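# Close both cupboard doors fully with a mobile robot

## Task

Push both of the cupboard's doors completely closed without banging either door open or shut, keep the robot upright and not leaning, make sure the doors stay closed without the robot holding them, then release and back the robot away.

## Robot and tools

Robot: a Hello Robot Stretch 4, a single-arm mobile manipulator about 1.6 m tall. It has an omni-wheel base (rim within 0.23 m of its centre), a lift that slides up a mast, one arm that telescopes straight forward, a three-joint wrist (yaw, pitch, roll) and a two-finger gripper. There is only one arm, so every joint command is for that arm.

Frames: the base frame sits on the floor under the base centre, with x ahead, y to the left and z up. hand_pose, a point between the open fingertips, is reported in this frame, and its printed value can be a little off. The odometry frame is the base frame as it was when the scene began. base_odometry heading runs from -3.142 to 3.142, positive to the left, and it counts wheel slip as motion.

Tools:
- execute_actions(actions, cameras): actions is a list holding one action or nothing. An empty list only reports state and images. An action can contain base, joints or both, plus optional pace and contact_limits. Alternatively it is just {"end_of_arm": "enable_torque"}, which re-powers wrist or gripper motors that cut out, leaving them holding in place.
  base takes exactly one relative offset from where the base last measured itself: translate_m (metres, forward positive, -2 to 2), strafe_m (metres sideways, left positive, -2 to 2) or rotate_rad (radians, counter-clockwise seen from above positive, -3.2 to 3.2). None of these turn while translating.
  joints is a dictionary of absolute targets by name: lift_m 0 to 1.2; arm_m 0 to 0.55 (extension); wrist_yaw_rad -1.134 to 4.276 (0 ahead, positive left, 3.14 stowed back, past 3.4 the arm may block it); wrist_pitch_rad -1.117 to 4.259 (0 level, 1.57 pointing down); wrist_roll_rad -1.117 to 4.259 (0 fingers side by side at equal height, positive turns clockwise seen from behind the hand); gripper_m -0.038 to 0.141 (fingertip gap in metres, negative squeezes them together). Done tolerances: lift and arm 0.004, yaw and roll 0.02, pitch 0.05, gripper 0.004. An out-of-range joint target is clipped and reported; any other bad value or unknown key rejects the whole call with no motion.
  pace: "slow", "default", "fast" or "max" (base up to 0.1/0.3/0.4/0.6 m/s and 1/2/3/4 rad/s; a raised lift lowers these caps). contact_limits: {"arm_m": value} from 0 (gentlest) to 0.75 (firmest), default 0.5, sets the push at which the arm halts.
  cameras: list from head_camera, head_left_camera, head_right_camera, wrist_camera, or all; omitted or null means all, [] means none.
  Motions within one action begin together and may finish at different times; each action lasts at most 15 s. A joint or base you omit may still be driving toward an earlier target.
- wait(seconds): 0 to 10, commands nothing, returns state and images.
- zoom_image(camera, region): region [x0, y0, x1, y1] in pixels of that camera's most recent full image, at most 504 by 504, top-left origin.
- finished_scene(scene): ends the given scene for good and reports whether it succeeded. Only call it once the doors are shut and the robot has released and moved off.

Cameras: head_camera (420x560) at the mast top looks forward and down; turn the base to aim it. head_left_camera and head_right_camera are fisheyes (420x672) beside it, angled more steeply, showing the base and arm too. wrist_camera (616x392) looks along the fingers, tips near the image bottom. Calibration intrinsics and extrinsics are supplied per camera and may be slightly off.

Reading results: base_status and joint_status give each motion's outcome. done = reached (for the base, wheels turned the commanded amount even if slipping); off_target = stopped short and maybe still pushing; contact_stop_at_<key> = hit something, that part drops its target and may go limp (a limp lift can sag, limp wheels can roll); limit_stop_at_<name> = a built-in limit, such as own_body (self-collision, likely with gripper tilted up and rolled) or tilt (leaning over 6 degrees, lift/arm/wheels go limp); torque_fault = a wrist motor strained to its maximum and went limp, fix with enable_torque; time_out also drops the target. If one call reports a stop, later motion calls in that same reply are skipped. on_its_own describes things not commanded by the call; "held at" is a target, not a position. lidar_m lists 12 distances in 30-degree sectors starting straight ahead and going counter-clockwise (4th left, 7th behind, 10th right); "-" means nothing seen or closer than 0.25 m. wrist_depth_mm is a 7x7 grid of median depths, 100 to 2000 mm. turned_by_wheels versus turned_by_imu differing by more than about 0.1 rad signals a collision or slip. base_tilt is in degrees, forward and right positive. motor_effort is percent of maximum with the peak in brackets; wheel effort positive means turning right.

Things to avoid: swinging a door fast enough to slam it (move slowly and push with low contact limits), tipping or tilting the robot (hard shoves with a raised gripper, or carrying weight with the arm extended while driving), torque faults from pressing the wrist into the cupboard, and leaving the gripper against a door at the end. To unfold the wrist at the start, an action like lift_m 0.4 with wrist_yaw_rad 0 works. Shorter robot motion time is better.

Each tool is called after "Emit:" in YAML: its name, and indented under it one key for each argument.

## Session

Emit:
execute_actions:
  actions: []

Scene clock: 0.00 s.
base_odometry: x=+0.000 y=+0.000 heading=+0.000 (m, m, rad; odometry frame)
turned_by_wheels: +0.000 (rad since the last result)
turned_by_imu: +0.000 (rad since the last result)
base_tilt: forward=+0.4 right=-0.1 (deg)
lidar_m: 1.78 1.75 1.28 1.07 1.06 1.19 1.98 2.17 2.44 2.01 1.85 2.98
base_status: not commanded
joint_positions: lift_m=+0.279 arm_m=-0.002 wrist_yaw_rad=+3.185 wrist_pitch_rad=-0.006 wrist_roll_rad=+0.020 gripper_m=+0.057
joint_status: not commanded
motor_effort: lift_m=+18 arm_m=+0 wrist_yaw_rad=-1 wrist_pitch_rad=-8 wrist_roll_rad=-2 gripper_m=-1 wheel_0=+0 wheel_1=+0 wheel_2=+0 (%)
hand_pose: x=-0.1228 y=+0.0747 z=+0.4590 quat_wxyz=(-0.022, +0.003, +0.010, +1.000) (m; base frame)
wrist_depth_mm: - 150 225 - - 1430 1118 / - 146 146 - - 1430 1118 / - 107 142 - - 1397 1118 / - 111 141 - - 1464 1138 / - 141 189 - - 1537 1098 / 209 - - - 1921 1430 1118 / 208 1499 194 1397 189 1255 1138
pictures: head_camera, head_left_camera, head_right_camera, wrist_camera
camera_calibration (this result's frames):
wrist_camera: T_world_to_cam=[[-0.110519, 0.990403, -0.0829884, -0.0293508], [-0.0610083, -0.0901029, -0.994062, 0.53179], [-0.992, -0.104799, 0.0703808, 0.0743591], [0, 0, 0, 1]] pos_world=[0.102964, 0.0847778, 0.520963]
Images, in order (width x height): head_camera 420x560, head_left_camera 420x672, head_right_camera 420x672, wrist_camera 616x392.

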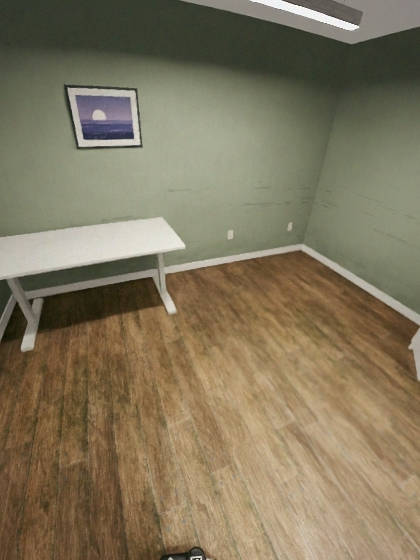

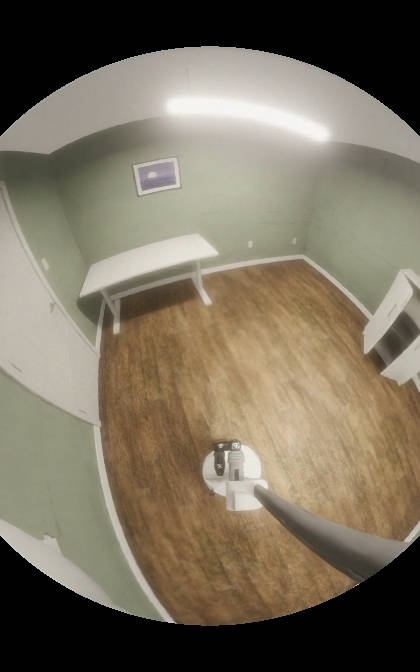

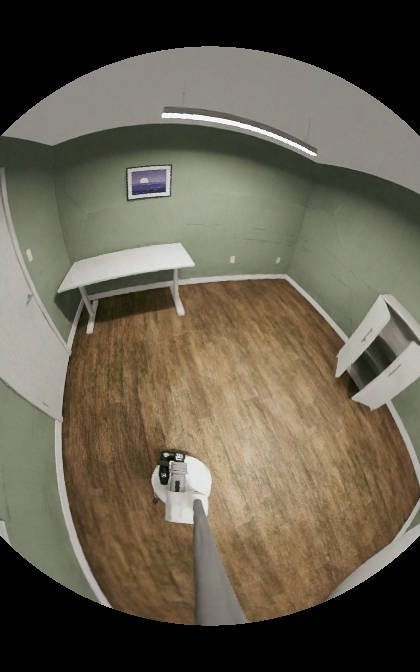

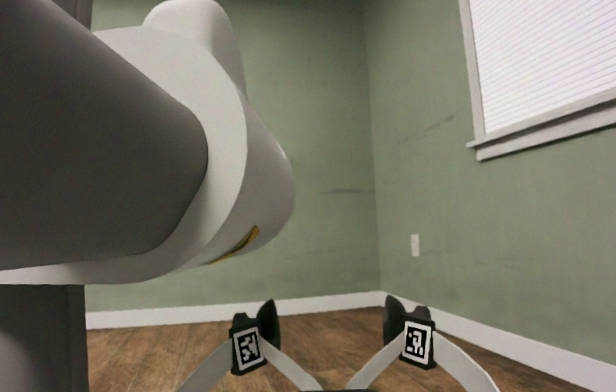

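Emit:
execute_actions:
  actions:
    - {"base":{"rotate_rad":-1.27},"joints":{"lift_m":0.4,"wrist_yaw_rad":0,"gripper_m":0.0}}
  cameras: ["head_camera","wrist_camera"]

Scene clock: 8.47 s.
base_odometry: x=+0.000 y=+0.000 heading=-1.270 (m, m, rad; odometry frame)
turned_by_wheels: -1.270 (rad since the last result)
turned_by_imu: -1.253 (rad since the last result)
base_tilt: forward=+0.4 right=-0.2 (deg)
lidar_m: 1.84 2.11 1.90 1.75 1.52 1.11 1.06 1.02 1.46 2.15 2.23 2.76
base_status: done
joint_positions: lift_m=+0.400 arm_m=-0.002 wrist_yaw_rad=+0.000 wrist_pitch_rad=-0.006 wrist_roll_rad=+0.020 gripper_m=+0.000
joint_status: all done
motor_effort: lift_m=+22(18) arm_m=+0(0) wrist_yaw_rad=-2(6) wrist_pitch_rad=-6(7) wrist_roll_rad=-1(1) gripper_m=-4(5) wheel_0=-1(6) wheel_1=-1(6) wheel_2=-1(6) (%)
hand_pose: x=+0.4577 y=-0.0873 z=+0.5796 quat_wxyz=(+1.000, +0.010, -0.003, +0.000) (m; base frame)
wrist_depth_mm: - - - - - - - / - - - - - - - / - - - - - - - / - - - 1808 - - - / - - - 1756 - - - / - - 1983 1576 - - - / 1921 1756 1618 189 178 1618 1576
pictures: head_camera, wrist_camera
camera_calibration (this result's frames):
wrist_camera: T_world_to_cam=[[0.0674965, -0.994262, -0.0829865, -0.0494645], [0.0648532, 0.0873725, -0.994062, 0.630382], [0.99561, 0.0617138, 0.0703785, -0.270445], [0, 0, 0, 1]] pos_world=[0.231714, -0.0875685, 0.641568]
Images, in order (width x height): head_camera 420x560, wrist_camera 616x392.

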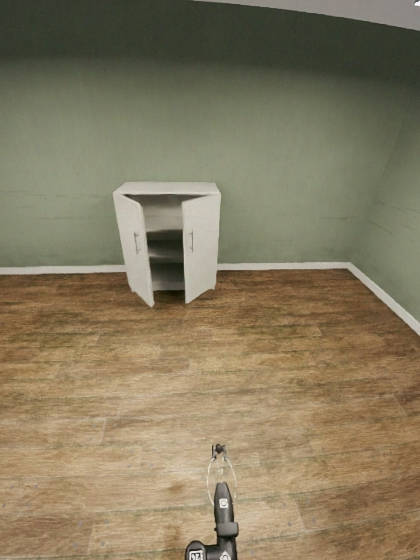

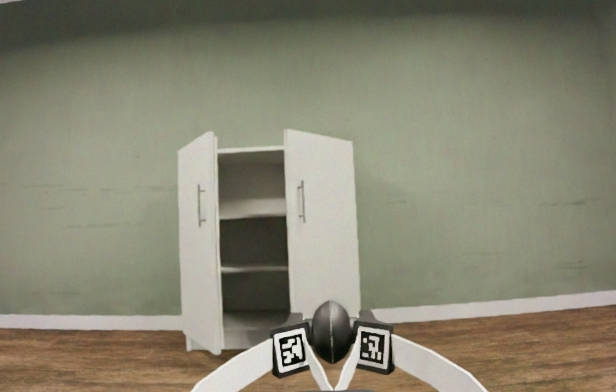

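Emit:
execute_actions:
  actions:
    - {"base":{"translate_m":1.25},"joints":{"lift_m":0.2},"pace":"fast"}
  cameras: ["head_camera","wrist_camera"]

Scene clock: 17.60 s.
base_odometry: x=+0.370 y=-1.194 heading=-1.270 (m, m, rad; odometry frame)
turned_by_wheels: +0.000 (rad since the last result)
turned_by_imu: -0.001 (rad since the last result)
base_tilt: forward=+0.4 right=-0.1 (deg)
lidar_m: 0.59 0.67 1.99 2.59 1.94 2.41 2.30 2.37 2.22 2.14 2.01 0.98
base_status: done
joint_positions: lift_m=+0.200 arm_m=-0.002 wrist_yaw_rad=+0.000 wrist_pitch_rad=-0.006 wrist_roll_rad=+0.020 gripper_m=+0.000
joint_status: all done
motor_effort: lift_m=+15(19) arm_m=+0(0) wrist_yaw_rad=-2(3) wrist_pitch_rad=-9(6) wrist_roll_rad=+0(0) gripper_m=-4(5) wheel_0=-1(5) wheel_1=-1(8) wheel_2=+1(12) (%)
hand_pose: x=+0.4577 y=-0.0874 z=+0.3802 quat_wxyz=(+1.000, +0.010, -0.003, +0.000) (m; base frame)
wrist_depth_mm: 976 1098 445 554 750 1205 1229 / 976 1205 452 549 715 1229 1182 / 891 1008 445 535 707 1205 1182 / 991 1182 442 530 691 1182 1160 / 931 1160 433 525 676 1182 1138 / 960 1138 427 469 661 1118 1138 / 854 891 407 189 178 1118 1078
pictures: head_camera, wrist_camera
camera_calibration (this result's frames):
wrist_camera: T_world_to_cam=[[0.0671265, -0.994287, -0.0829886, -0.0659467], [0.0648548, 0.0873485, -0.994064, 0.432189], [0.995634, 0.0613458, 0.0703477, -0.256406], [0, 0, 0, 1]] pos_world=[0.231684, -0.0875916, 0.442188]
Images, in order (width x height): head_camera 420x560, wrist_camera 616x392.

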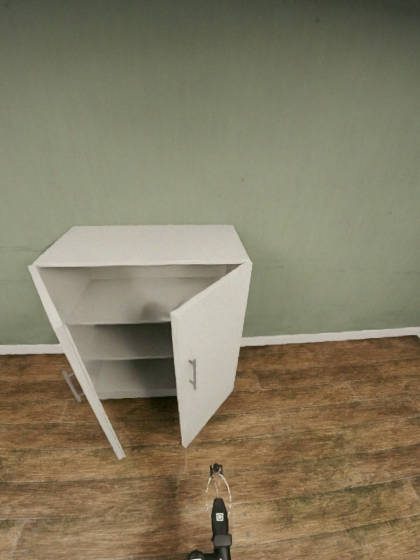

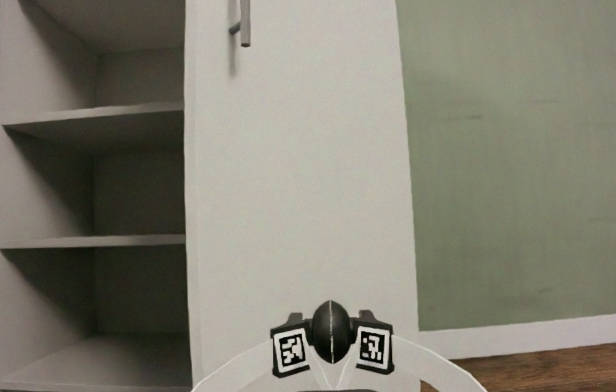

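Emit:
execute_actions:
  actions:
    - {"base":{"strafe_m":0.08},"joints":{"arm_m":0.17}}
  cameras: ["wrist_camera"]

Emit:
execute_actions:
  actions:
    - {"base":{"strafe_m":0.05},"joints":{"arm_m":0.54},"pace":"slow","contact_limits":{"arm_m":0.12}}
  cameras: ["head_camera","wrist_camera"]

Scene clock: 30.67 s.
base_odometry: x=+0.447 y=-1.170 heading=-1.270 (m, m, rad; odometry frame)
turned_by_wheels: +0.000 (rad since the last result)
turned_by_imu: +0.000 (rad since the last result)
base_tilt: forward=+0.6 right=-0.1 (deg)
lidar_m: 0.60 0.64 1.96 2.50 1.86 2.40 2.31 2.38 2.32 2.20 2.02 0.85
base_status: done
joint_positions: lift_m=+0.200 arm_m=+0.168 wrist_yaw_rad=+0.000 wrist_pitch_rad=-0.006 wrist_roll_rad=+0.020 gripper_m=+0.000
joint_status: all done
motor_effort: lift_m=+15(14) arm_m=+10(10) wrist_yaw_rad=-1(0) wrist_pitch_rad=-8(10) wrist_roll_rad=+0(1) gripper_m=-5(5) wheel_0=+0(7) wheel_1=+0(7) wheel_2=+0(1) (%)
hand_pose: x=+0.6278 y=-0.0874 z=+0.3802 quat_wxyz=(+1.000, +0.010, -0.003, +0.000) (m; base frame)
wrist_depth_mm: 891 1042 263 297 399 1042 1042 / 707 691 257 293 389 1008 1025 / 842 1025 254 286 375 559 1042 / 891 1008 249 283 368 535 1025 / 842 991 247 277 359 517 1008 / 866 991 242 250 349 504 991 / 831 904 242 190 178 496 960
pictures: wrist_camera
camera_calibration (this result's frames):
wrist_camera: T_world_to_cam=[[0.0671785, -0.994284, -0.0829809, -0.0773818], [0.0649668, 0.0873514, -0.994057, 0.42112], [0.995624, 0.0613883, 0.0704636, -0.425748], [0, 0, 0, 1]] pos_world=[0.401724, -0.0875889, 0.442196]
Images, in order (width x height): wrist_camera 616x392.

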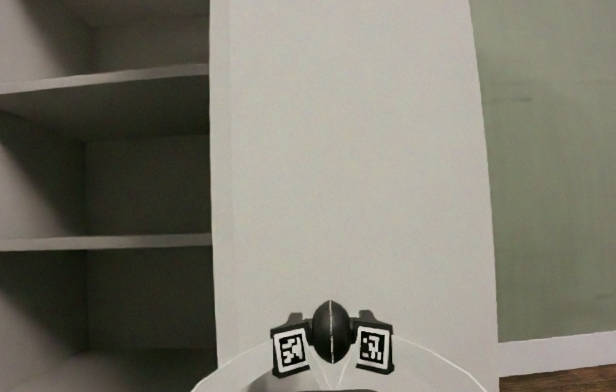

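Scene clock: 34.83 s.
base_odometry: x=+0.494 y=-1.155 heading=-1.270 (m, m, rad; odometry frame)
turned_by_wheels: +0.000 (rad since the last result)
turned_by_imu: +0.000 (rad since the last result)
base_tilt: forward=+0.5 right=-0.2 (deg)
lidar_m: 0.87 0.63 1.99 2.44 1.83 2.36 2.32 2.37 2.37 2.27 2.06 0.96
base_status: done
joint_positions: lift_m=+0.200 arm_m=+0.493 wrist_yaw_rad=-0.008 wrist_pitch_rad=-0.007 wrist_roll_rad=+0.020 gripper_m=+0.000
joint_status: arm_m contact_stop (moved +0.324 of +0.372)
on_its_own: arm_m is slack since a contact_stop (your +0.540 is given up); wrist_yaw_rad is at rest, and its effort (+20) is outside its rest range (-13 to +13)
motor_effort: lift_m=+14(15) arm_m=+0(17) wrist_yaw_rad=+20(27) wrist_pitch_rad=-5(5) wrist_roll_rad=+0(0) gripper_m=-2(6) wheel_0=+5(5) wheel_1=+3(8) wheel_2=-9(10) (%)
contact_limits: arm_m 0.12
hand_pose: x=+0.9514 y=-0.0897 z=+0.3805 quat_wxyz=(+1.000, +0.010, -0.004, -0.004) (m; base frame)
wrist_depth_mm: 445 244 242 242 241 241 240 / 569 241 239 239 239 237 237 / 683 238 237 236 236 236 235 / 676 236 234 234 234 233 231 / 281 233 232 231 231 229 228 / 661 229 229 229 228 227 226 / 647 228 202 196 178 225 224
pictures: head_camera, wrist_camera
camera_calibration (this result's frames):
wrist_camera: T_world_to_cam=[[0.059368, -0.994787, -0.0829087, -0.0940149], [0.066687, 0.086822, -0.993989, 0.398881], [0.996006, 0.0534823, 0.0714938, -0.749313], [0, 0, 0, 1]] pos_world=[0.725301, -0.0880815, 0.44226]
Images, in order (width x height): head_camera 420x560, wrist_camera 616x392.

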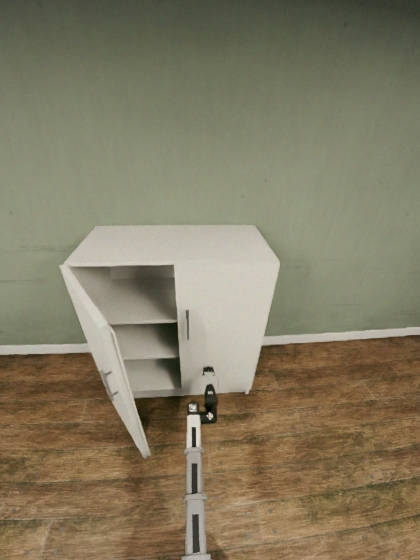

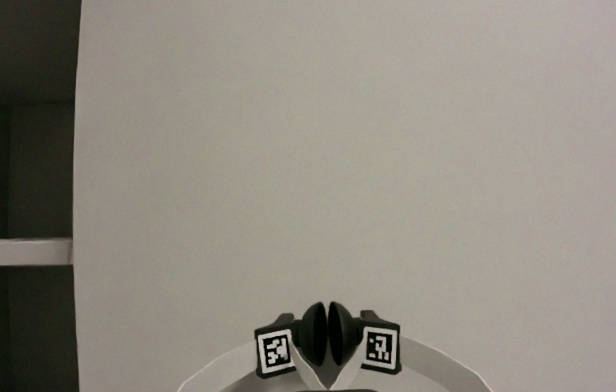

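Emit:
execute_actions:
  actions:
    - {"joints":{"arm_m":0.0},"pace":"fast"}
  cameras: []

Emit:
execute_actions:
  actions:
    - {"base":{"strafe_m":0.47}}
  cameras: ["head_camera","wrist_camera"]

Scene clock: 44.97 s.
base_odometry: x=+0.494 y=-1.155 heading=-1.270 (m, m, rad; odometry frame)
turned_by_wheels: +0.000 (rad since the last result)
turned_by_imu: +0.000 (rad since the last result)
base_tilt: forward=+0.5 right=-0.2 (deg)
lidar_m: 0.91 0.62 1.97 2.44 1.81 2.36 2.31 2.36 2.38 2.27 2.05 0.96
base_status: not commanded
joint_positions: lift_m=+0.200 arm_m=+0.002 wrist_yaw_rad=+0.000 wrist_pitch_rad=-0.006 wrist_roll_rad=+0.020 gripper_m=+0.000
joint_status: all done
motor_effort: lift_m=+14(15) arm_m=-9(7) wrist_yaw_rad=-1(18) wrist_pitch_rad=-6(8) wrist_roll_rad=+1(1) gripper_m=-5(4) wheel_0=+2(5) wheel_1=+0(3) wheel_2=+0(9) (%)
hand_pose: x=+0.4610 y=-0.0875 z=+0.3802 quat_wxyz=(+1.000, +0.010, -0.003, +0.000) (m; base frame)
wrist_depth_mm: 809 1060 1098 759 750 1229 1229 / 820 1098 1205 732 732 1205 1205 / 788 1008 946 732 723 1160 1182 / 809 1160 1160 715 707 1182 1182 / 768 1078 1138 715 707 1160 1182 / 778 1118 1160 699 707 1118 1138 / 778 878 820 189 178 991 1098
pictures: none
No camera images: the call's "cameras" was empty. Leave "cameras" out to get every camera's image.

Scene clock: 47.87 s.
base_odometry: x=+0.943 y=-1.016 heading=-1.270 (m, m, rad; odometry frame)
turned_by_wheels: +0.000 (rad since the last result)
turned_by_imu: +0.000 (rad since the last result)
base_tilt: forward=+0.4 right=-0.2 (deg)
lidar_m: 0.61 1.45 1.97 1.95 1.41 1.71 2.30 2.40 2.88 2.74 1.99 0.59
base_status: done
joint_positions: lift_m=+0.200 arm_m=+0.002 wrist_yaw_rad=+0.000 wrist_pitch_rad=-0.006 wrist_roll_rad=+0.020 gripper_m=+0.000
joint_status: not commanded
motor_effort: lift_m=+15(15) arm_m=-9(9) wrist_yaw_rad=+0(0) wrist_pitch_rad=-8(8) wrist_roll_rad=+1(0) gripper_m=-6(5) wheel_0=+1(7) wheel_1=-2(6) wheel_2=+0(0) (%)
hand_pose: x=+0.4610 y=-0.0875 z=+0.3802 quat_wxyz=(+1.000, +0.010, -0.003, +0.000) (m; base frame)
wrist_depth_mm: 1229 1229 1229 539 407 723 732 / 1229 1205 1182 544 404 723 723 / 1182 1205 1205 539 407 715 707 / 1182 1182 1182 539 407 707 699 / 1160 1160 1118 530 404 357 699 / 1160 1138 1160 488 392 357 691 / 1138 1160 1098 189 178 357 683
pictures: head_camera, wrist_camera
camera_calibration (this result's frames):
wrist_camera: T_world_to_cam=[[0.0669041, -0.994303, -0.0829751, -0.066138], [0.0648684, 0.0873202, -0.994066, 0.431958], [0.995648, 0.0611246, 0.070341, -0.259719], [0, 0, 0, 1]] pos_world=[0.234993, -0.0876047, 0.442176]
Images, in order (width x height): head_camera 420x560, wrist_camera 616x392.

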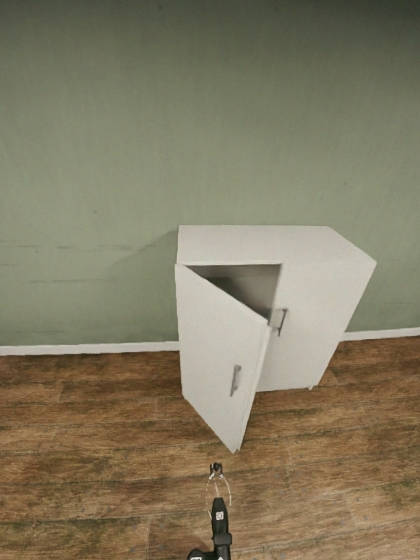

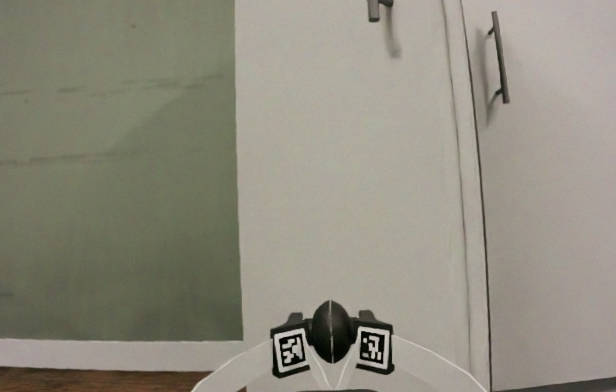

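Emit:
execute_actions:
  actions:
    - {"joints":{"arm_m":0.19}}
  cameras: []

Emit:
execute_actions:
  actions:
    - {"base":{"strafe_m":-0.11},"joints":{"arm_m":0.54},"pace":"slow","contact_limits":{"arm_m":0.12}}
  cameras: ["wrist_camera"]

Scene clock: 54.83 s.
base_odometry: x=+0.943 y=-1.016 heading=-1.270 (m, m, rad; odometry frame)
turned_by_wheels: +0.000 (rad since the last result)
turned_by_imu: +0.000 (rad since the last result)
base_tilt: forward=+0.4 right=-0.2 (deg)
lidar_m: 0.59 1.41 1.97 1.96 1.43 1.77 2.30 2.41 2.86 2.73 2.01 0.60
base_status: not commanded
joint_positions: lift_m=+0.200 arm_m=+0.188 wrist_yaw_rad=+0.000 wrist_pitch_rad=-0.006 wrist_roll_rad=+0.020 gripper_m=+0.000
joint_status: all done
motor_effort: lift_m=+15(15) arm_m=+10(9) wrist_yaw_rad=-3(0) wrist_pitch_rad=-6(7) wrist_roll_rad=-1(1) gripper_m=-5(4) wheel_0=+1(1) wheel_1=-2(1) wheel_2=+0(0) (%)
hand_pose: x=+0.6477 y=-0.0874 z=+0.3802 quat_wxyz=(+1.000, +0.010, -0.003, +0.000) (m; base frame)
wrist_depth_mm: 1042 1042 517 347 257 204 - / 1042 1025 512 343 259 205 180 / 1008 1008 508 340 258 206 180 / 991 1008 504 343 258 206 181 / 991 991 504 340 258 205 180 / 991 976 504 312 247 204 178 / 991 960 504 189 178 197 -
pictures: none
No camera images: the call's "cameras" was empty. Leave "cameras" out to get every camera's image.

Scene clock: 58.57 s.
base_odometry: x=+0.838 y=-1.048 heading=-1.270 (m, m, rad; odometry frame)
turned_by_wheels: +0.000 (rad since the last result)
turned_by_imu: +0.000 (rad since the last result)
base_tilt: forward=+0.5 right=-0.1 (deg)
lidar_m: 0.89 1.43 1.96 2.08 1.49 1.84 2.29 2.41 2.77 2.61 2.04 0.93
base_status: done
joint_positions: lift_m=+0.200 arm_m=+0.468 wrist_yaw_rad=-0.008 wrist_pitch_rad=-0.007 wrist_roll_rad=+0.020 gripper_m=+0.000
joint_status: arm_m contact_stop (moved +0.280 of +0.352)
on_its_own: arm_m is slack since a contact_stop (your +0.540 is given up); wrist_yaw_rad is at rest, and its effort (+23) is outside its rest range (-13 to +13)
motor_effort: lift_m=+15(15) arm_m=+0(22) wrist_yaw_rad=+23(31) wrist_pitch_rad=-5(8) wrist_roll_rad=+0(2) gripper_m=-1(5) wheel_0=+6(9) wheel_1=+3(3) wheel_2=-9(8) (%)
contact_limits: arm_m 0.12
hand_pose: x=+0.9268 y=-0.0897 z=+0.3805 quat_wxyz=(+1.000, +0.010, -0.004, -0.004) (m; base frame)
wrist_depth_mm: 259 252 247 243 236 233 229 / 255 251 244 239 235 231 227 / 253 247 241 236 233 229 224 / 249 245 239 235 231 226 223 / 246 241 236 233 227 223 220 / 243 239 234 229 224 220 217 / 240 236 231 194 178 217 215
pictures: wrist_camera
camera_calibration (this result's frames):
wrist_camera: T_world_to_cam=[[0.0591903, -0.994799, -0.0828913, -0.0924493], [0.066743, 0.0867949, -0.993988, 0.400471], [0.996013, 0.0533021, 0.0715333, -0.724843], [0, 0, 0, 1]] pos_world=[0.700696, -0.0880918, 0.442251]
Images, in order (width x height): wrist_camera 616x392.

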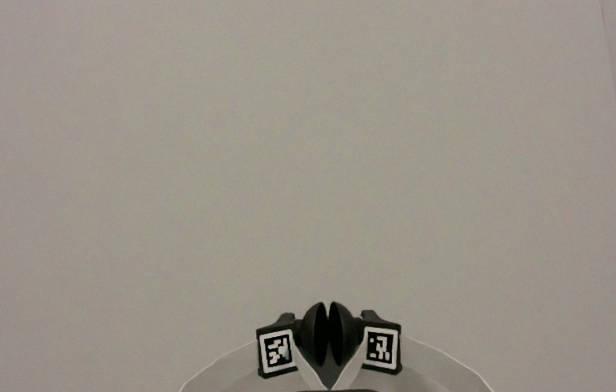

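Emit:
execute_actions:
  actions:
    - {"joints":{"arm_m":0.2},"pace":"fast"}

Scene clock: 63.83 s.
base_odometry: x=+0.838 y=-1.049 heading=-1.270 (m, m, rad; odometry frame)
turned_by_wheels: +0.000 (rad since the last result)
turned_by_imu: +0.000 (rad since the last result)
base_tilt: forward=+0.4 right=-0.2 (deg)
lidar_m: 0.90 1.44 1.96 2.07 1.51 1.84 2.31 2.42 2.76 2.62 2.02 0.92
base_status: not commanded
joint_positions: lift_m=+0.200 arm_m=+0.202 wrist_yaw_rad=+0.000 wrist_pitch_rad=-0.006 wrist_roll_rad=+0.020 gripper_m=+0.000
joint_status: all done
motor_effort: lift_m=+15(15) arm_m=-9(9) wrist_yaw_rad=+1(22) wrist_pitch_rad=-7(7) wrist_roll_rad=+2(0) gripper_m=-5(5) wheel_0=+3(6) wheel_1=+0(3) wheel_2=+0(9) (%)
hand_pose: x=+0.6610 y=-0.0875 z=+0.3802 quat_wxyz=(+1.000, +0.010, -0.003, +0.000) (m; base frame)
wrist_depth_mm: 1042 1025 525 517 504 530 525 / 1025 1008 521 508 496 525 521 / 991 991 521 504 496 521 517 / 991 991 512 496 484 508 512 / 991 976 504 492 488 504 504 / 976 976 496 492 480 500 496 / 960 946 496 189 179 488 496
pictures: head_camera, head_left_camera, head_right_camera, wrist_camera
camera_calibration (this result's frames):
wrist_camera: T_world_to_cam=[[0.0669272, -0.994302, -0.0829731, -0.0795287], [0.0648456, 0.0873184, -0.994068, 0.418993], [0.995648, 0.0611497, 0.07032, -0.458847], [0, 0, 0, 1]] pos_world=[0.435003, -0.0876029, 0.442174]
Images, in order (width x height): head_camera 420x560, head_left_camera 420x672, head_right_camera 420x672, wrist_camera 616x392.

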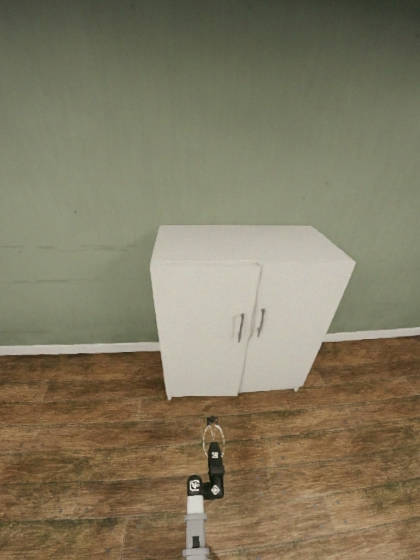

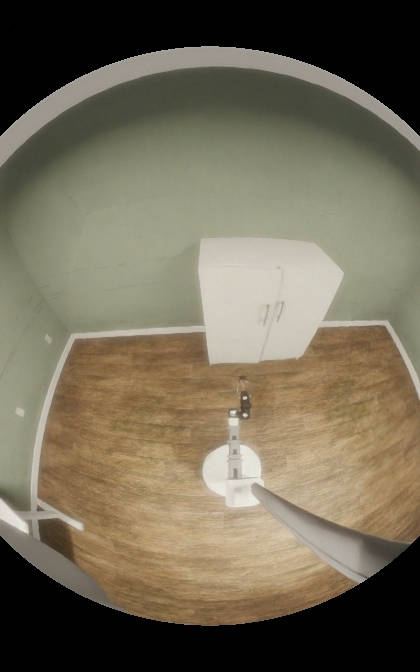

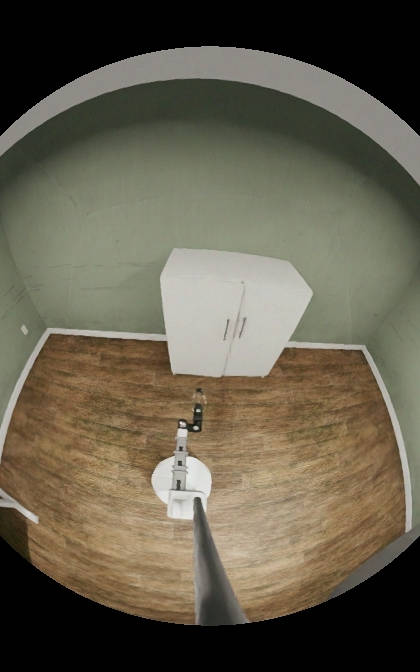

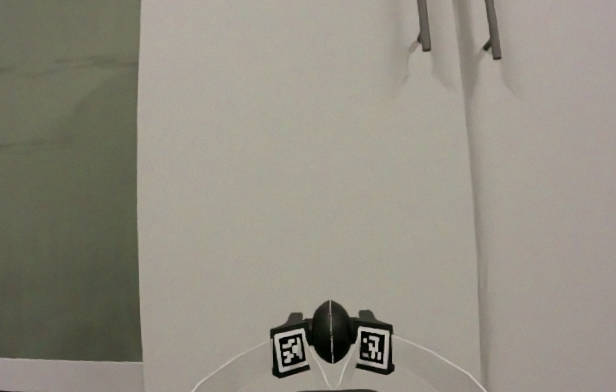

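Emit:
execute_actions:
  actions:
    - {"base":{"strafe_m":-0.24},"joints":{"lift_m":0.55,"gripper_m":0.06,"arm_m":0.25},"pace":"fast"}
  cameras: ["head_camera","wrist_camera"]

Scene clock: 80.40 s.
base_odometry: x=+0.609 y=-1.120 heading=-1.270 (m, m, rad; odometry frame)
turned_by_wheels: +0.000 (rad since the last result)
turned_by_imu: +0.000 (rad since the last result)
base_tilt: forward=+0.4 right=-0.2 (deg)
lidar_m: 0.86 0.96 1.98 2.32 1.71 2.25 2.32 2.40 2.51 2.39 2.02 0.97
base_status: done
joint_positions: lift_m=+0.550 arm_m=+0.248 wrist_yaw_rad=+0.000 wrist_pitch_rad=-0.006 wrist_roll_rad=+0.020 gripper_m=+0.060
joint_status: all done
motor_effort: lift_m=+22(23) arm_m=+9(9) wrist_yaw_rad=-2(1) wrist_pitch_rad=-7(5) wrist_roll_rad=+1(1) gripper_m=-3(4) wheel_0=+1(10) wheel_1=+0(9) wheel_2=+0(0) (%)
hand_pose: x=+0.7078 y=-0.0874 z=+0.7296 quat_wxyz=(+1.000, +0.010, -0.003, +0.000) (m; base frame)
wrist_depth_mm: 484 480 466 488 488 484 484 / 484 469 459 484 480 484 477 / 477 466 455 480 480 473 477 / 469 459 452 469 473 466 466 / 466 452 445 462 462 466 462 / 459 449 439 452 466 459 455 / 452 442 195 455 191 452 455
pictures: head_camera, wrist_camera
camera_calibration (this result's frames):
wrist_camera: T_world_to_cam=[[0.0671501, -0.994287, -0.0829693, -0.0537601], [0.0648816, 0.0873325, -0.994064, 0.763284], [0.995631, 0.0613683, 0.0703754, -0.52997], [0, 0, 0, 1]] pos_world=[0.481742, -0.0875892, 0.791589]
Images, in order (width x height): head_camera 420x560, wrist_camera 616x392.

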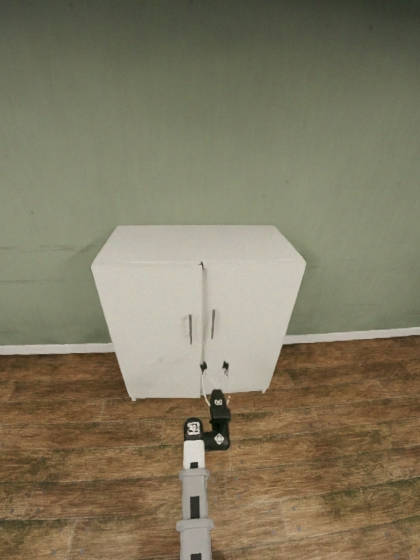

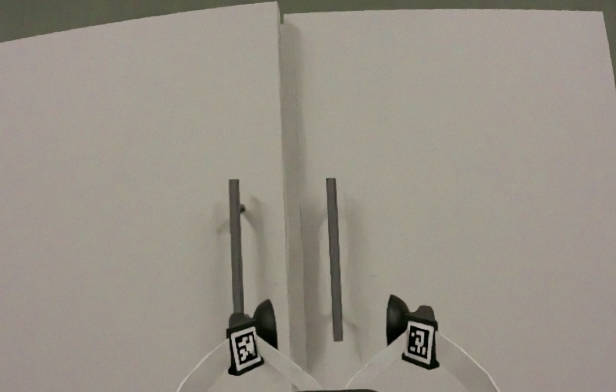

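Emit:
execute_actions:
  actions:
    - {"joints":{"arm_m":0.45},"contact_limits":{"arm_m":0.15}}
  cameras: ["head_camera","wrist_camera"]

Scene clock: 88.80 s.
base_odometry: x=+0.609 y=-1.120 heading=-1.270 (m, m, rad; odometry frame)
turned_by_wheels: +0.000 (rad since the last result)
turned_by_imu: +0.000 (rad since the last result)
base_tilt: forward=+0.4 right=-0.2 (deg)
lidar_m: 0.87 0.93 1.99 2.33 1.72 2.26 2.32 2.38 2.50 2.38 2.03 0.96
base_status: not commanded
joint_positions: lift_m=+0.550 arm_m=+0.448 wrist_yaw_rad=+0.000 wrist_pitch_rad=-0.006 wrist_roll_rad=+0.020 gripper_m=+0.060
joint_status: all done
motor_effort: lift_m=+22(22) arm_m=+10(10) wrist_yaw_rad=+0(2) wrist_pitch_rad=-6(7) wrist_roll_rad=-1(0) gripper_m=-3(2) wheel_0=+1(1) wheel_1=+0(1) wheel_2=+0(0) (%)
contact_limits: arm_m 0.15
hand_pose: x=+0.9077 y=-0.0875 z=+0.7296 quat_wxyz=(+1.000, +0.010, -0.003, +0.000) (m; base frame)
wrist_depth_mm: 266 257 254 285 283 281 279 / 263 257 252 281 279 278 277 / 260 253 247 277 276 274 273 / 256 251 246 268 273 272 268 / 252 247 244 270 271 270 268 / 250 244 240 266 268 267 265 / 248 242 196 260 190 262 260
pictures: head_camera, wrist_camera
camera_calibration (this result's frames):
wrist_camera: T_world_to_cam=[[0.0666977, -0.994318, -0.0829637, -0.0669103], [0.0650101, 0.0873028, -0.994058, 0.750227], [0.995653, 0.0609079, 0.0704636, -0.729118], [0, 0, 0, 1]] pos_world=[0.681639, -0.0876181, 0.791595]
Images, in order (width x height): head_camera 420x560, wrist_camera 616x392.

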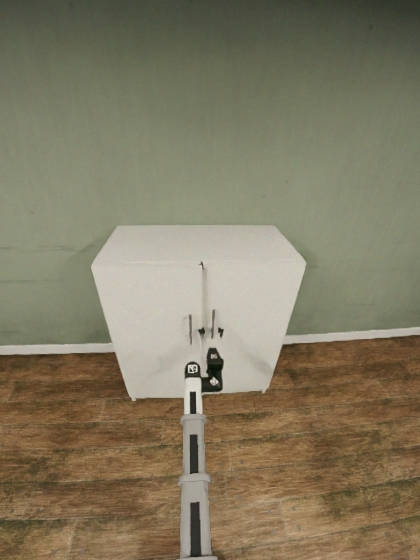

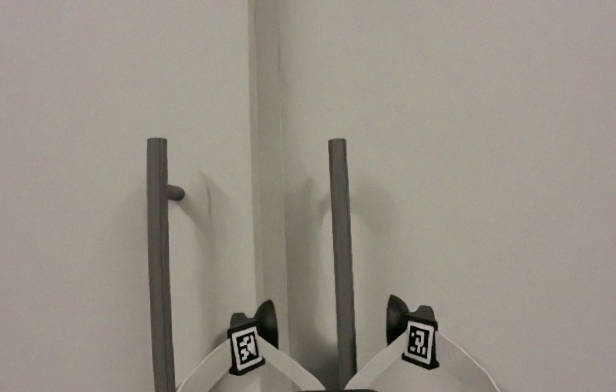

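Emit:
execute_actions:
  actions:
    - {"joints":{"arm_m":0.468,"gripper_m":0.04},"contact_limits":{"arm_m":0.15},"pace":"slow"}
  cameras: []

Emit:
execute_actions:
  actions:
    - {"joints":{"gripper_m":-0.01}}
  cameras: ["wrist_camera"]

Scene clock: 97.23 s.
base_odometry: x=+0.609 y=-1.120 heading=-1.270 (m, m, rad; odometry frame)
turned_by_wheels: +0.000 (rad since the last result)
turned_by_imu: +0.000 (rad since the last result)
base_tilt: forward=+0.6 right=-0.2 (deg)
lidar_m: 0.87 0.95 1.97 2.32 1.72 2.24 2.32 2.37 2.49 2.38 2.02 0.95
base_status: not commanded
joint_positions: lift_m=+0.550 arm_m=+0.458 wrist_yaw_rad=-0.003 wrist_pitch_rad=-0.007 wrist_roll_rad=+0.020 gripper_m=+0.040
joint_status: arm_m contact_stop (moved +0.009 of +0.020); the others done
on_its_own: arm_m is slack since a contact_stop (your +0.468 is given up)
motor_effort: lift_m=+22(22) arm_m=+0(18) wrist_yaw_rad=+7(16) wrist_pitch_rad=-6(8) wrist_roll_rad=+0(2) gripper_m=-5(3) wheel_0=+5(5) wheel_1=+3(3) wheel_2=-9(10) (%)
contact_limits: arm_m 0.15
hand_pose: x=+0.9168 y=-0.0882 z=+0.7298 quat_wxyz=(+1.000, +0.010, -0.003, -0.001) (m; base frame)
wrist_depth_mm: 257 251 246 276 274 273 272 / 254 248 242 271 271 271 268 / 251 245 240 270 270 267 266 / 247 241 237 262 266 265 263 / 243 239 235 262 263 260 260 / 241 236 233 258 259 259 256 / 239 234 185 256 185 254 254
pictures: none
No camera images: the call's "cameras" was empty. Leave "cameras" out to get every camera's image.

not run: a stop came earlier in this reply.

Emit:
execute_actions:
  actions:
    - {"base":{"strafe_m":-0.015},"joints":{"arm_m":0.445,"gripper_m":0.035},"pace":"slow"}
  cameras: ["wrist_camera"]

Scene clock: 105.40 s.
base_odometry: x=+0.595 y=-1.124 heading=-1.270 (m, m, rad; odometry frame)
turned_by_wheels: +0.000 (rad since the last result)
turned_by_imu: +0.000 (rad since the last result)
base_tilt: forward=+0.3 right=-0.2 (deg)
lidar_m: 0.89 0.93 1.98 2.34 1.71 2.22 2.30 2.40 2.49 2.37 2.01 0.97
base_status: done
joint_positions: lift_m=+0.550 arm_m=+0.447 wrist_yaw_rad=+0.000 wrist_pitch_rad=-0.006 wrist_roll_rad=+0.020 gripper_m=+0.035
joint_status: all done
motor_effort: lift_m=+22(22) arm_m=-9(7) wrist_yaw_rad=-2(16) wrist_pitch_rad=-7(8) wrist_roll_rad=+0(0) gripper_m=-4(7) wheel_0=+2(12) wheel_1=-1(1) wheel_2=+0(7) (%)
hand_pose: x=+0.9061 y=-0.0873 z=+0.7297 quat_wxyz=(+1.000, +0.010, -0.003, +0.000) (m; base frame)
wrist_depth_mm: 267 262 257 286 285 283 282 / 264 258 254 283 282 279 281 / 262 254 251 279 279 276 276 / 258 252 247 277 274 274 273 / 254 250 245 273 272 271 268 / 252 245 242 270 270 268 266 / 250 243 240 236 185 264 264
pictures: wrist_camera
camera_calibration (this result's frames):
wrist_camera: T_world_to_cam=[[0.0674138, -0.994271, -0.0829549, -0.0672491], [0.0650751, 0.0873487, -0.99405, 0.750288], [0.995601, 0.0616144, 0.0705907, -0.727538], [0, 0, 0, 1]] pos_world=[0.680046, -0.0875737, 0.791603]
Images, in order (width x height): wrist_camera 616x392.

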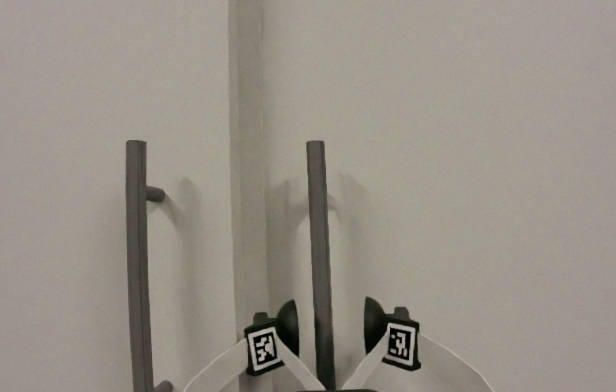

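Emit:
execute_actions:
  actions:
    - {"joints":{"arm_m":0.472},"contact_limits":{"arm_m":0.15},"pace":"slow"}
  cameras: []

Emit:
execute_actions:
  actions:
    - {"joints":{"gripper_m":-0.01}}
  cameras: ["wrist_camera"]

Scene clock: 113.43 s.
base_odometry: x=+0.595 y=-1.124 heading=-1.270 (m, m, rad; odometry frame)
turned_by_wheels: +0.000 (rad since the last result)
turned_by_imu: +0.000 (rad since the last result)
base_tilt: forward=+0.5 right=-0.1 (deg)
lidar_m: 0.86 0.94 1.97 2.34 1.73 2.23 2.32 2.36 2.51 2.34 2.03 0.98
base_status: not commanded
joint_positions: lift_m=+0.550 arm_m=+0.470 wrist_yaw_rad=+0.000 wrist_pitch_rad=-0.006 wrist_roll_rad=+0.020 gripper_m=+0.035
joint_status: all done
motor_effort: lift_m=+22(22) arm_m=+10(10) wrist_yaw_rad=-1(1) wrist_pitch_rad=-7(9) wrist_roll_rad=-1(0) gripper_m=-4(4) wheel_0=+3(2) wheel_1=-1(1) wheel_2=+1(1) (%)
contact_limits: arm_m 0.15
hand_pose: x=+0.9297 y=-0.0873 z=+0.7297 quat_wxyz=(+1.000, +0.010, -0.003, +0.000) (m; base frame)
wrist_depth_mm: 241 236 233 262 262 259 258 / 239 233 230 258 258 256 256 / 235 229 228 255 253 252 252 / 233 224 224 252 251 250 250 / 229 223 222 250 250 249 246 / 227 221 220 246 246 245 244 / 224 218 216 212 185 243 241
pictures: none
No camera images: the call's "cameras" was empty. Leave "cameras" out to get every camera's image.

Scene clock: 114.67 s.
base_odometry: x=+0.595 y=-1.124 heading=-1.270 (m, m, rad; odometry frame)
turned_by_wheels: +0.000 (rad since the last result)
turned_by_imu: +0.000 (rad since the last result)
base_tilt: forward=+0.3 right=-0.2 (deg)
lidar_m: 0.88 0.94 1.95 2.34 1.72 2.27 2.32 2.38 2.46 2.38 2.00 0.97
base_status: not commanded
joint_positions: lift_m=+0.550 arm_m=+0.471 wrist_yaw_rad=+0.003 wrist_pitch_rad=-0.006 wrist_roll_rad=+0.020 gripper_m=-0.010
joint_status: all done
motor_effort: lift_m=+22(22) arm_m=+7(10) wrist_yaw_rad=-10(18) wrist_pitch_rad=-7(5) wrist_roll_rad=-1(0) gripper_m=-14(15) wheel_0=+4(4) wheel_1=+0(1) wheel_2=+3(4) (%)
hand_pose: x=+0.9305 y=-0.0865 z=+0.7296 quat_wxyz=(+1.000, +0.010, -0.003, +0.002) (m; base frame)
wrist_depth_mm: 235 229 224 255 255 254 252 / 232 224 223 254 253 251 250 / 229 222 219 250 248 248 248 / 227 217 216 245 247 245 245 / 224 216 214 244 243 243 241 / 222 213 212 209 241 239 239 / 218 211 193 203 179 238 237
pictures: wrist_camera
camera_calibration (this result's frames):
wrist_camera: T_world_to_cam=[[0.070336, -0.994067, -0.0829663, -0.0707456], [0.0646434, 0.0875397, -0.994061, 0.749001], [0.995427, 0.0645551, 0.0704171, -0.751365], [0, 0, 0, 1]] pos_world=[0.704487, -0.0873887, 0.791592]
Images, in order (width x height): wrist_camera 616x392.

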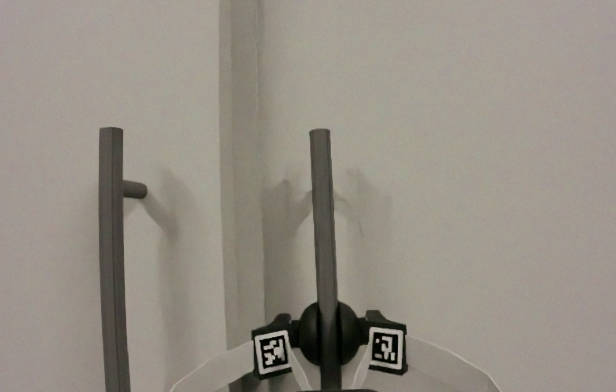

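Emit:
execute_actions:
  actions:
    - {"base":{"strafe_m":-0.025},"joints":{"arm_m":0.37},"pace":"slow"}
  cameras: ["head_camera","wrist_camera"]

Scene clock: 127.27 s.
base_odometry: x=+0.571 y=-1.131 heading=-1.269 (m, m, rad; odometry frame)
turned_by_wheels: +0.000 (rad since the last result)
turned_by_imu: +0.001 (rad since the last result)
base_tilt: forward=+0.5 right=-0.1 (deg)
lidar_m: 0.78 0.90 1.98 2.36 1.74 2.23 2.31 2.41 2.46 2.35 2.04 0.91
base_status: done
joint_positions: lift_m=+0.550 arm_m=+0.372 wrist_yaw_rad=+0.000 wrist_pitch_rad=-0.006 wrist_roll_rad=+0.020 gripper_m=-0.010
joint_status: all done
motor_effort: lift_m=+22(22) arm_m=-9(10) wrist_yaw_rad=-1(41) wrist_pitch_rad=-10(8) wrist_roll_rad=-1(1) gripper_m=-14(16) wheel_0=+2(15) wheel_1=-1(10) wheel_2=+1(10) (%)
hand_pose: x=+0.8311 y=-0.0874 z=+0.7296 quat_wxyz=(+1.000, +0.010, -0.003, +0.000) (m; base frame)
wrist_depth_mm: 283 264 263 253 270 290 309 / 279 260 262 249 266 286 303 / 276 256 258 245 260 282 298 / 272 252 254 239 258 277 294 / 268 251 249 236 255 273 289 / 267 248 248 206 252 270 285 / 265 243 202 202 179 265 279
pictures: head_camera, wrist_camera
camera_calibration (this result's frames):
wrist_camera: T_world_to_cam=[[0.0671385, -0.994287, -0.0829797, -0.0620288], [0.0647272, 0.0873326, -0.994074, 0.755372], [0.995642, 0.0613696, 0.0702208, -0.652668], [0, 0, 0, 1]] pos_world=[0.605095, -0.0875891, 0.79158]
Images, in order (width x height): head_camera 420x560, wrist_camera 616x392.

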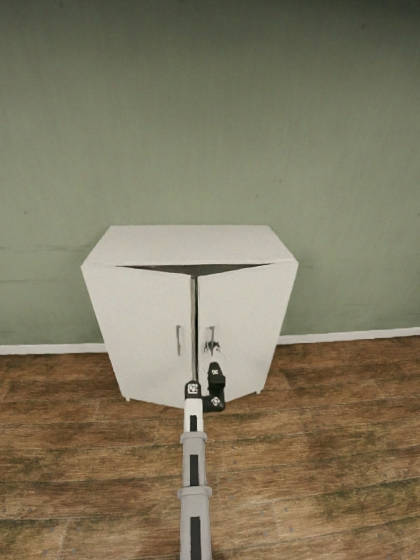

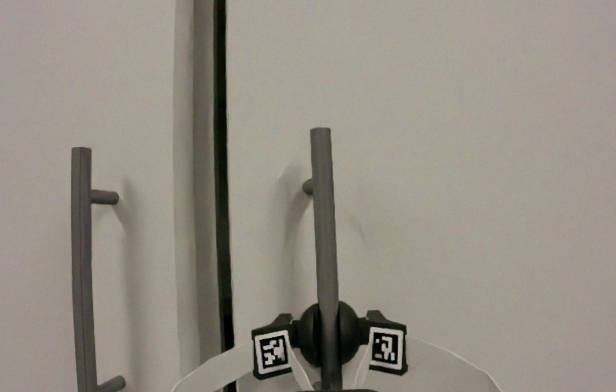

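Emit:
execute_actions:
  actions:
    - {"base":{"strafe_m":-0.015},"joints":{"arm_m":0.325},"pace":"slow"}
  cameras: []

Emit:
execute_actions:
  actions:
    - {"joints":{"gripper_m":0.05}}
  cameras: []

Emit:
execute_actions:
  actions:
    - {"joints":{"arm_m":0.24}}
  cameras: ["head_camera","wrist_camera"]

Scene clock: 134.17 s.
base_odometry: x=+0.557 y=-1.136 heading=-1.270 (m, m, rad; odometry frame)
turned_by_wheels: -0.001 (rad since the last result)
turned_by_imu: -0.001 (rad since the last result)
base_tilt: forward=+0.4 right=-0.2 (deg)
lidar_m: 0.74 0.90 1.95 2.37 1.75 2.26 2.32 2.38 2.44 2.33 2.03 0.87
base_status: done
joint_positions: lift_m=+0.550 arm_m=+0.327 wrist_yaw_rad=-0.005 wrist_pitch_rad=-0.005 wrist_roll_rad=+0.020 gripper_m=-0.010
joint_status: all done
on_its_own: wrist_yaw_rad is at rest, and its effort (+14) is outside its rest range (-13 to +13)
motor_effort: lift_m=+22(22) arm_m=-10(9) wrist_yaw_rad=+14(11) wrist_pitch_rad=-11(7) wrist_roll_rad=+0(1) gripper_m=-16(15) wheel_0=-4(7) wheel_1=-3(6) wheel_2=-2(2) (%)
hand_pose: x=+0.7858 y=-0.0888 z=+0.7295 quat_wxyz=(+1.000, +0.010, -0.003, -0.002) (m; base frame)
wrist_depth_mm: 334 310 317 250 279 317 355 / 330 306 315 248 274 310 349 / 324 301 310 237 270 304 340 / 319 294 307 233 265 297 334 / 315 291 301 233 262 293 327 / 314 289 294 208 258 287 319 / 309 285 222 197 179 285 314
pictures: none
No camera images: the call's "cameras" was empty. Leave "cameras" out to get every camera's image.

Scene clock: 135.53 s.
base_odometry: x=+0.557 y=-1.136 heading=-1.270 (m, m, rad; odometry frame)
turned_by_wheels: +0.000 (rad since the last result)
turned_by_imu: +0.001 (rad since the last result)
base_tilt: forward=+0.4 right=+0.0 (deg)
lidar_m: 0.77 0.89 1.97 2.37 1.75 2.27 2.31 2.39 2.43 2.31 2.03 0.91
base_status: not commanded
joint_positions: lift_m=+0.550 arm_m=+0.327 wrist_yaw_rad=+0.000 wrist_pitch_rad=-0.006 wrist_roll_rad=+0.020 gripper_m=+0.050
joint_status: all done
motor_effort: lift_m=+22(22) arm_m=-9(10) wrist_yaw_rad=-1(15) wrist_pitch_rad=-10(7) wrist_roll_rad=+0(0) gripper_m=-3(14) wheel_0=-2(4) wheel_1=-2(3) wheel_2=+0(2) (%)
hand_pose: x=+0.7860 y=-0.0875 z=+0.7295 quat_wxyz=(+1.000, +0.010, -0.003, +0.000) (m; base frame)
wrist_depth_mm: 336 314 307 268 293 327 355 / 334 309 304 265 289 320 351 / 327 303 301 259 283 314 343 / 324 293 298 252 279 306 336 / 320 291 291 249 276 303 330 / 319 289 286 244 263 298 324 / 314 287 190 220 187 294 320
pictures: none
No camera images: the call's "cameras" was empty. Leave "cameras" out to get every camera's image.

Scene clock: 136.73 s.
base_odometry: x=+0.557 y=-1.136 heading=-1.270 (m, m, rad; odometry frame)
turned_by_wheels: +0.000 (rad since the last result)
turned_by_imu: +0.000 (rad since the last result)
base_tilt: forward=+0.4 right=-0.1 (deg)
lidar_m: 0.76 0.90 1.97 2.38 1.76 2.32 2.30 2.39 2.44 2.32 2.02 0.88
base_status: not commanded
joint_positions: lift_m=+0.550 arm_m=+0.242 wrist_yaw_rad=+0.000 wrist_pitch_rad=-0.006 wrist_roll_rad=+0.020 gripper_m=+0.050
joint_status: all done
motor_effort: lift_m=+22(22) arm_m=-9(8) wrist_yaw_rad=-2(2) wrist_pitch_rad=-7(10) wrist_roll_rad=+0(1) gripper_m=-2(4) wheel_0=-2(2) wheel_1=-2(2) wheel_2=+0(0) (%)
hand_pose: x=+0.7010 y=-0.0874 z=+0.7296 quat_wxyz=(+1.000, +0.010, -0.003, +0.000) (m; base frame)
wrist_depth_mm: 445 415 394 355 392 433 477 / 445 407 389 351 384 424 466 / 436 407 389 345 379 418 455 / 430 399 384 336 373 407 442 / 424 397 379 330 364 402 439 / 418 394 373 324 349 394 433 / 415 387 189 314 186 392 421
pictures: head_camera, wrist_camera
camera_calibration (this result's frames):
wrist_camera: T_world_to_cam=[[0.0670252, -0.994295, -0.0829756, -0.0532521], [0.0648002, 0.087325, -0.99407, 0.763758], [0.995645, 0.0612509, 0.0702835, -0.523207], [0, 0, 0, 1]] pos_world=[0.475006, -0.0875965, 0.791584]
Images, in order (width x height): head_camera 420x560, wrist_camera 616x392.

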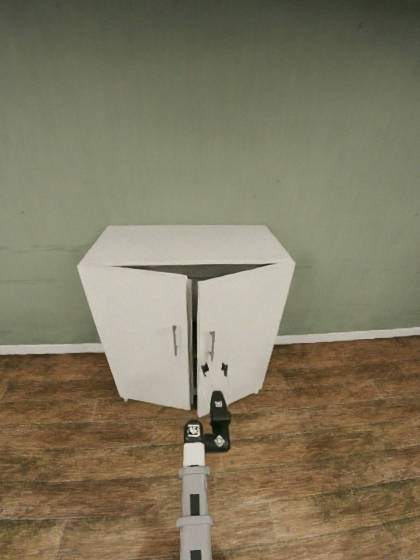

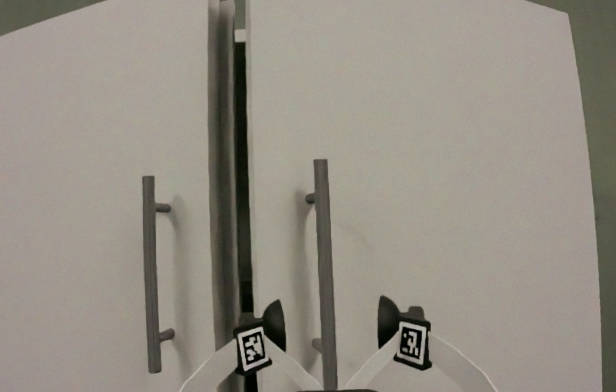

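Emit:
execute_actions:
  actions:
    - {"base":{"strafe_m":0.25},"joints":{"lift_m":0.36,"gripper_m":0.0},"pace":"fast"}
  cameras: []

Emit:
execute_actions:
  actions:
    - {"joints":{"arm_m":0.54},"pace":"slow","contact_limits":{"arm_m":0.12}}
  cameras: ["head_camera"]

Scene clock: 145.43 s.
base_odometry: x=+0.796 y=-1.062 heading=-1.269 (m, m, rad; odometry frame)
turned_by_wheels: +0.000 (rad since the last result)
turned_by_imu: +0.000 (rad since the last result)
base_tilt: forward=+0.4 right=-0.2 (deg)
lidar_m: 0.81 1.43 1.95 2.13 1.56 1.87 2.31 2.38 2.69 2.56 2.01 0.84
base_status: done
joint_positions: lift_m=+0.360 arm_m=+0.242 wrist_yaw_rad=+0.000 wrist_pitch_rad=-0.006 wrist_roll_rad=+0.020 gripper_m=+0.000
joint_status: all done
motor_effort: lift_m=+15(21) arm_m=-9(9) wrist_yaw_rad=-1(2) wrist_pitch_rad=-7(9) wrist_roll_rad=+1(0) gripper_m=-5(5) wheel_0=+2(12) wheel_1=+0(7) wheel_2=+0(1) (%)
hand_pose: x=+0.7010 y=-0.0874 z=+0.5402 quat_wxyz=(+1.000, +0.010, -0.003, +0.000) (m; base frame)
wrist_depth_mm: 1008 484 445 421 392 615 338 / 976 480 442 413 392 397 334 / 946 469 442 410 384 525 327 / 960 466 436 407 384 389 324 / 946 462 433 402 377 878 322 / 946 455 424 394 375 525 312 / 931 455 424 189 179 504 312
pictures: none
No camera images: the call's "cameras" was empty. Leave "cameras" out to get every camera's image.

Scene clock: 148.87 s.
base_odometry: x=+0.795 y=-1.061 heading=-1.270 (m, m, rad; odometry frame)
turned_by_wheels: +0.000 (rad since the last result)
turned_by_imu: +0.000 (rad since the last result)
base_tilt: forward=+0.5 right=-0.1 (deg)
lidar_m: 0.91 1.45 1.97 2.10 1.55 1.87 2.30 2.39 2.69 2.58 2.00 0.81
base_status: not commanded
joint_positions: lift_m=+0.360 arm_m=+0.488 wrist_yaw_rad=-0.008 wrist_pitch_rad=-0.007 wrist_roll_rad=+0.020 gripper_m=+0.000
joint_status: arm_m contact_stop (moved +0.246 of +0.298)
on_its_own: arm_m is slack since a contact_stop (your +0.540 is given up); wrist_yaw_rad is at rest, and its effort (+20) is outside its rest range (-13 to +13)
motor_effort: lift_m=+14(14) arm_m=+0(22) wrist_yaw_rad=+20(29) wrist_pitch_rad=-5(6) wrist_roll_rad=-1(1) gripper_m=-1(5) wheel_0=+6(5) wheel_1=+4(4) wheel_2=-9(9) (%)
contact_limits: arm_m 0.12
hand_pose: x=+0.9465 y=-0.0896 z=+0.5405 quat_wxyz=(+1.000, +0.010, -0.003, -0.004) (m; base frame)
wrist_depth_mm: 245 244 243 242 241 239 699 / 242 242 241 239 238 239 286 / 238 238 236 236 235 236 304 / 236 235 234 233 232 232 452 / 234 233 232 231 230 229 229 / 229 230 229 229 228 228 226 / 229 228 202 196 179 224 224
pictures: head_camera
Images, in order (width x height): head_camera 420x560.

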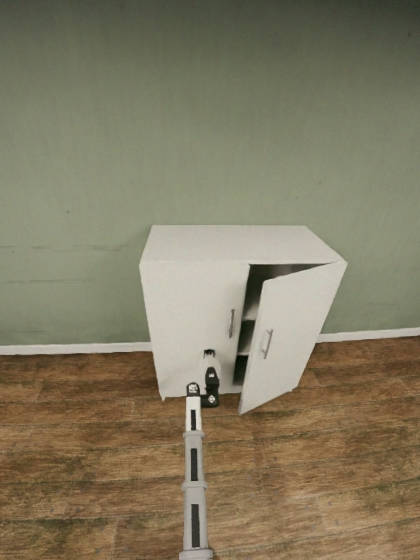

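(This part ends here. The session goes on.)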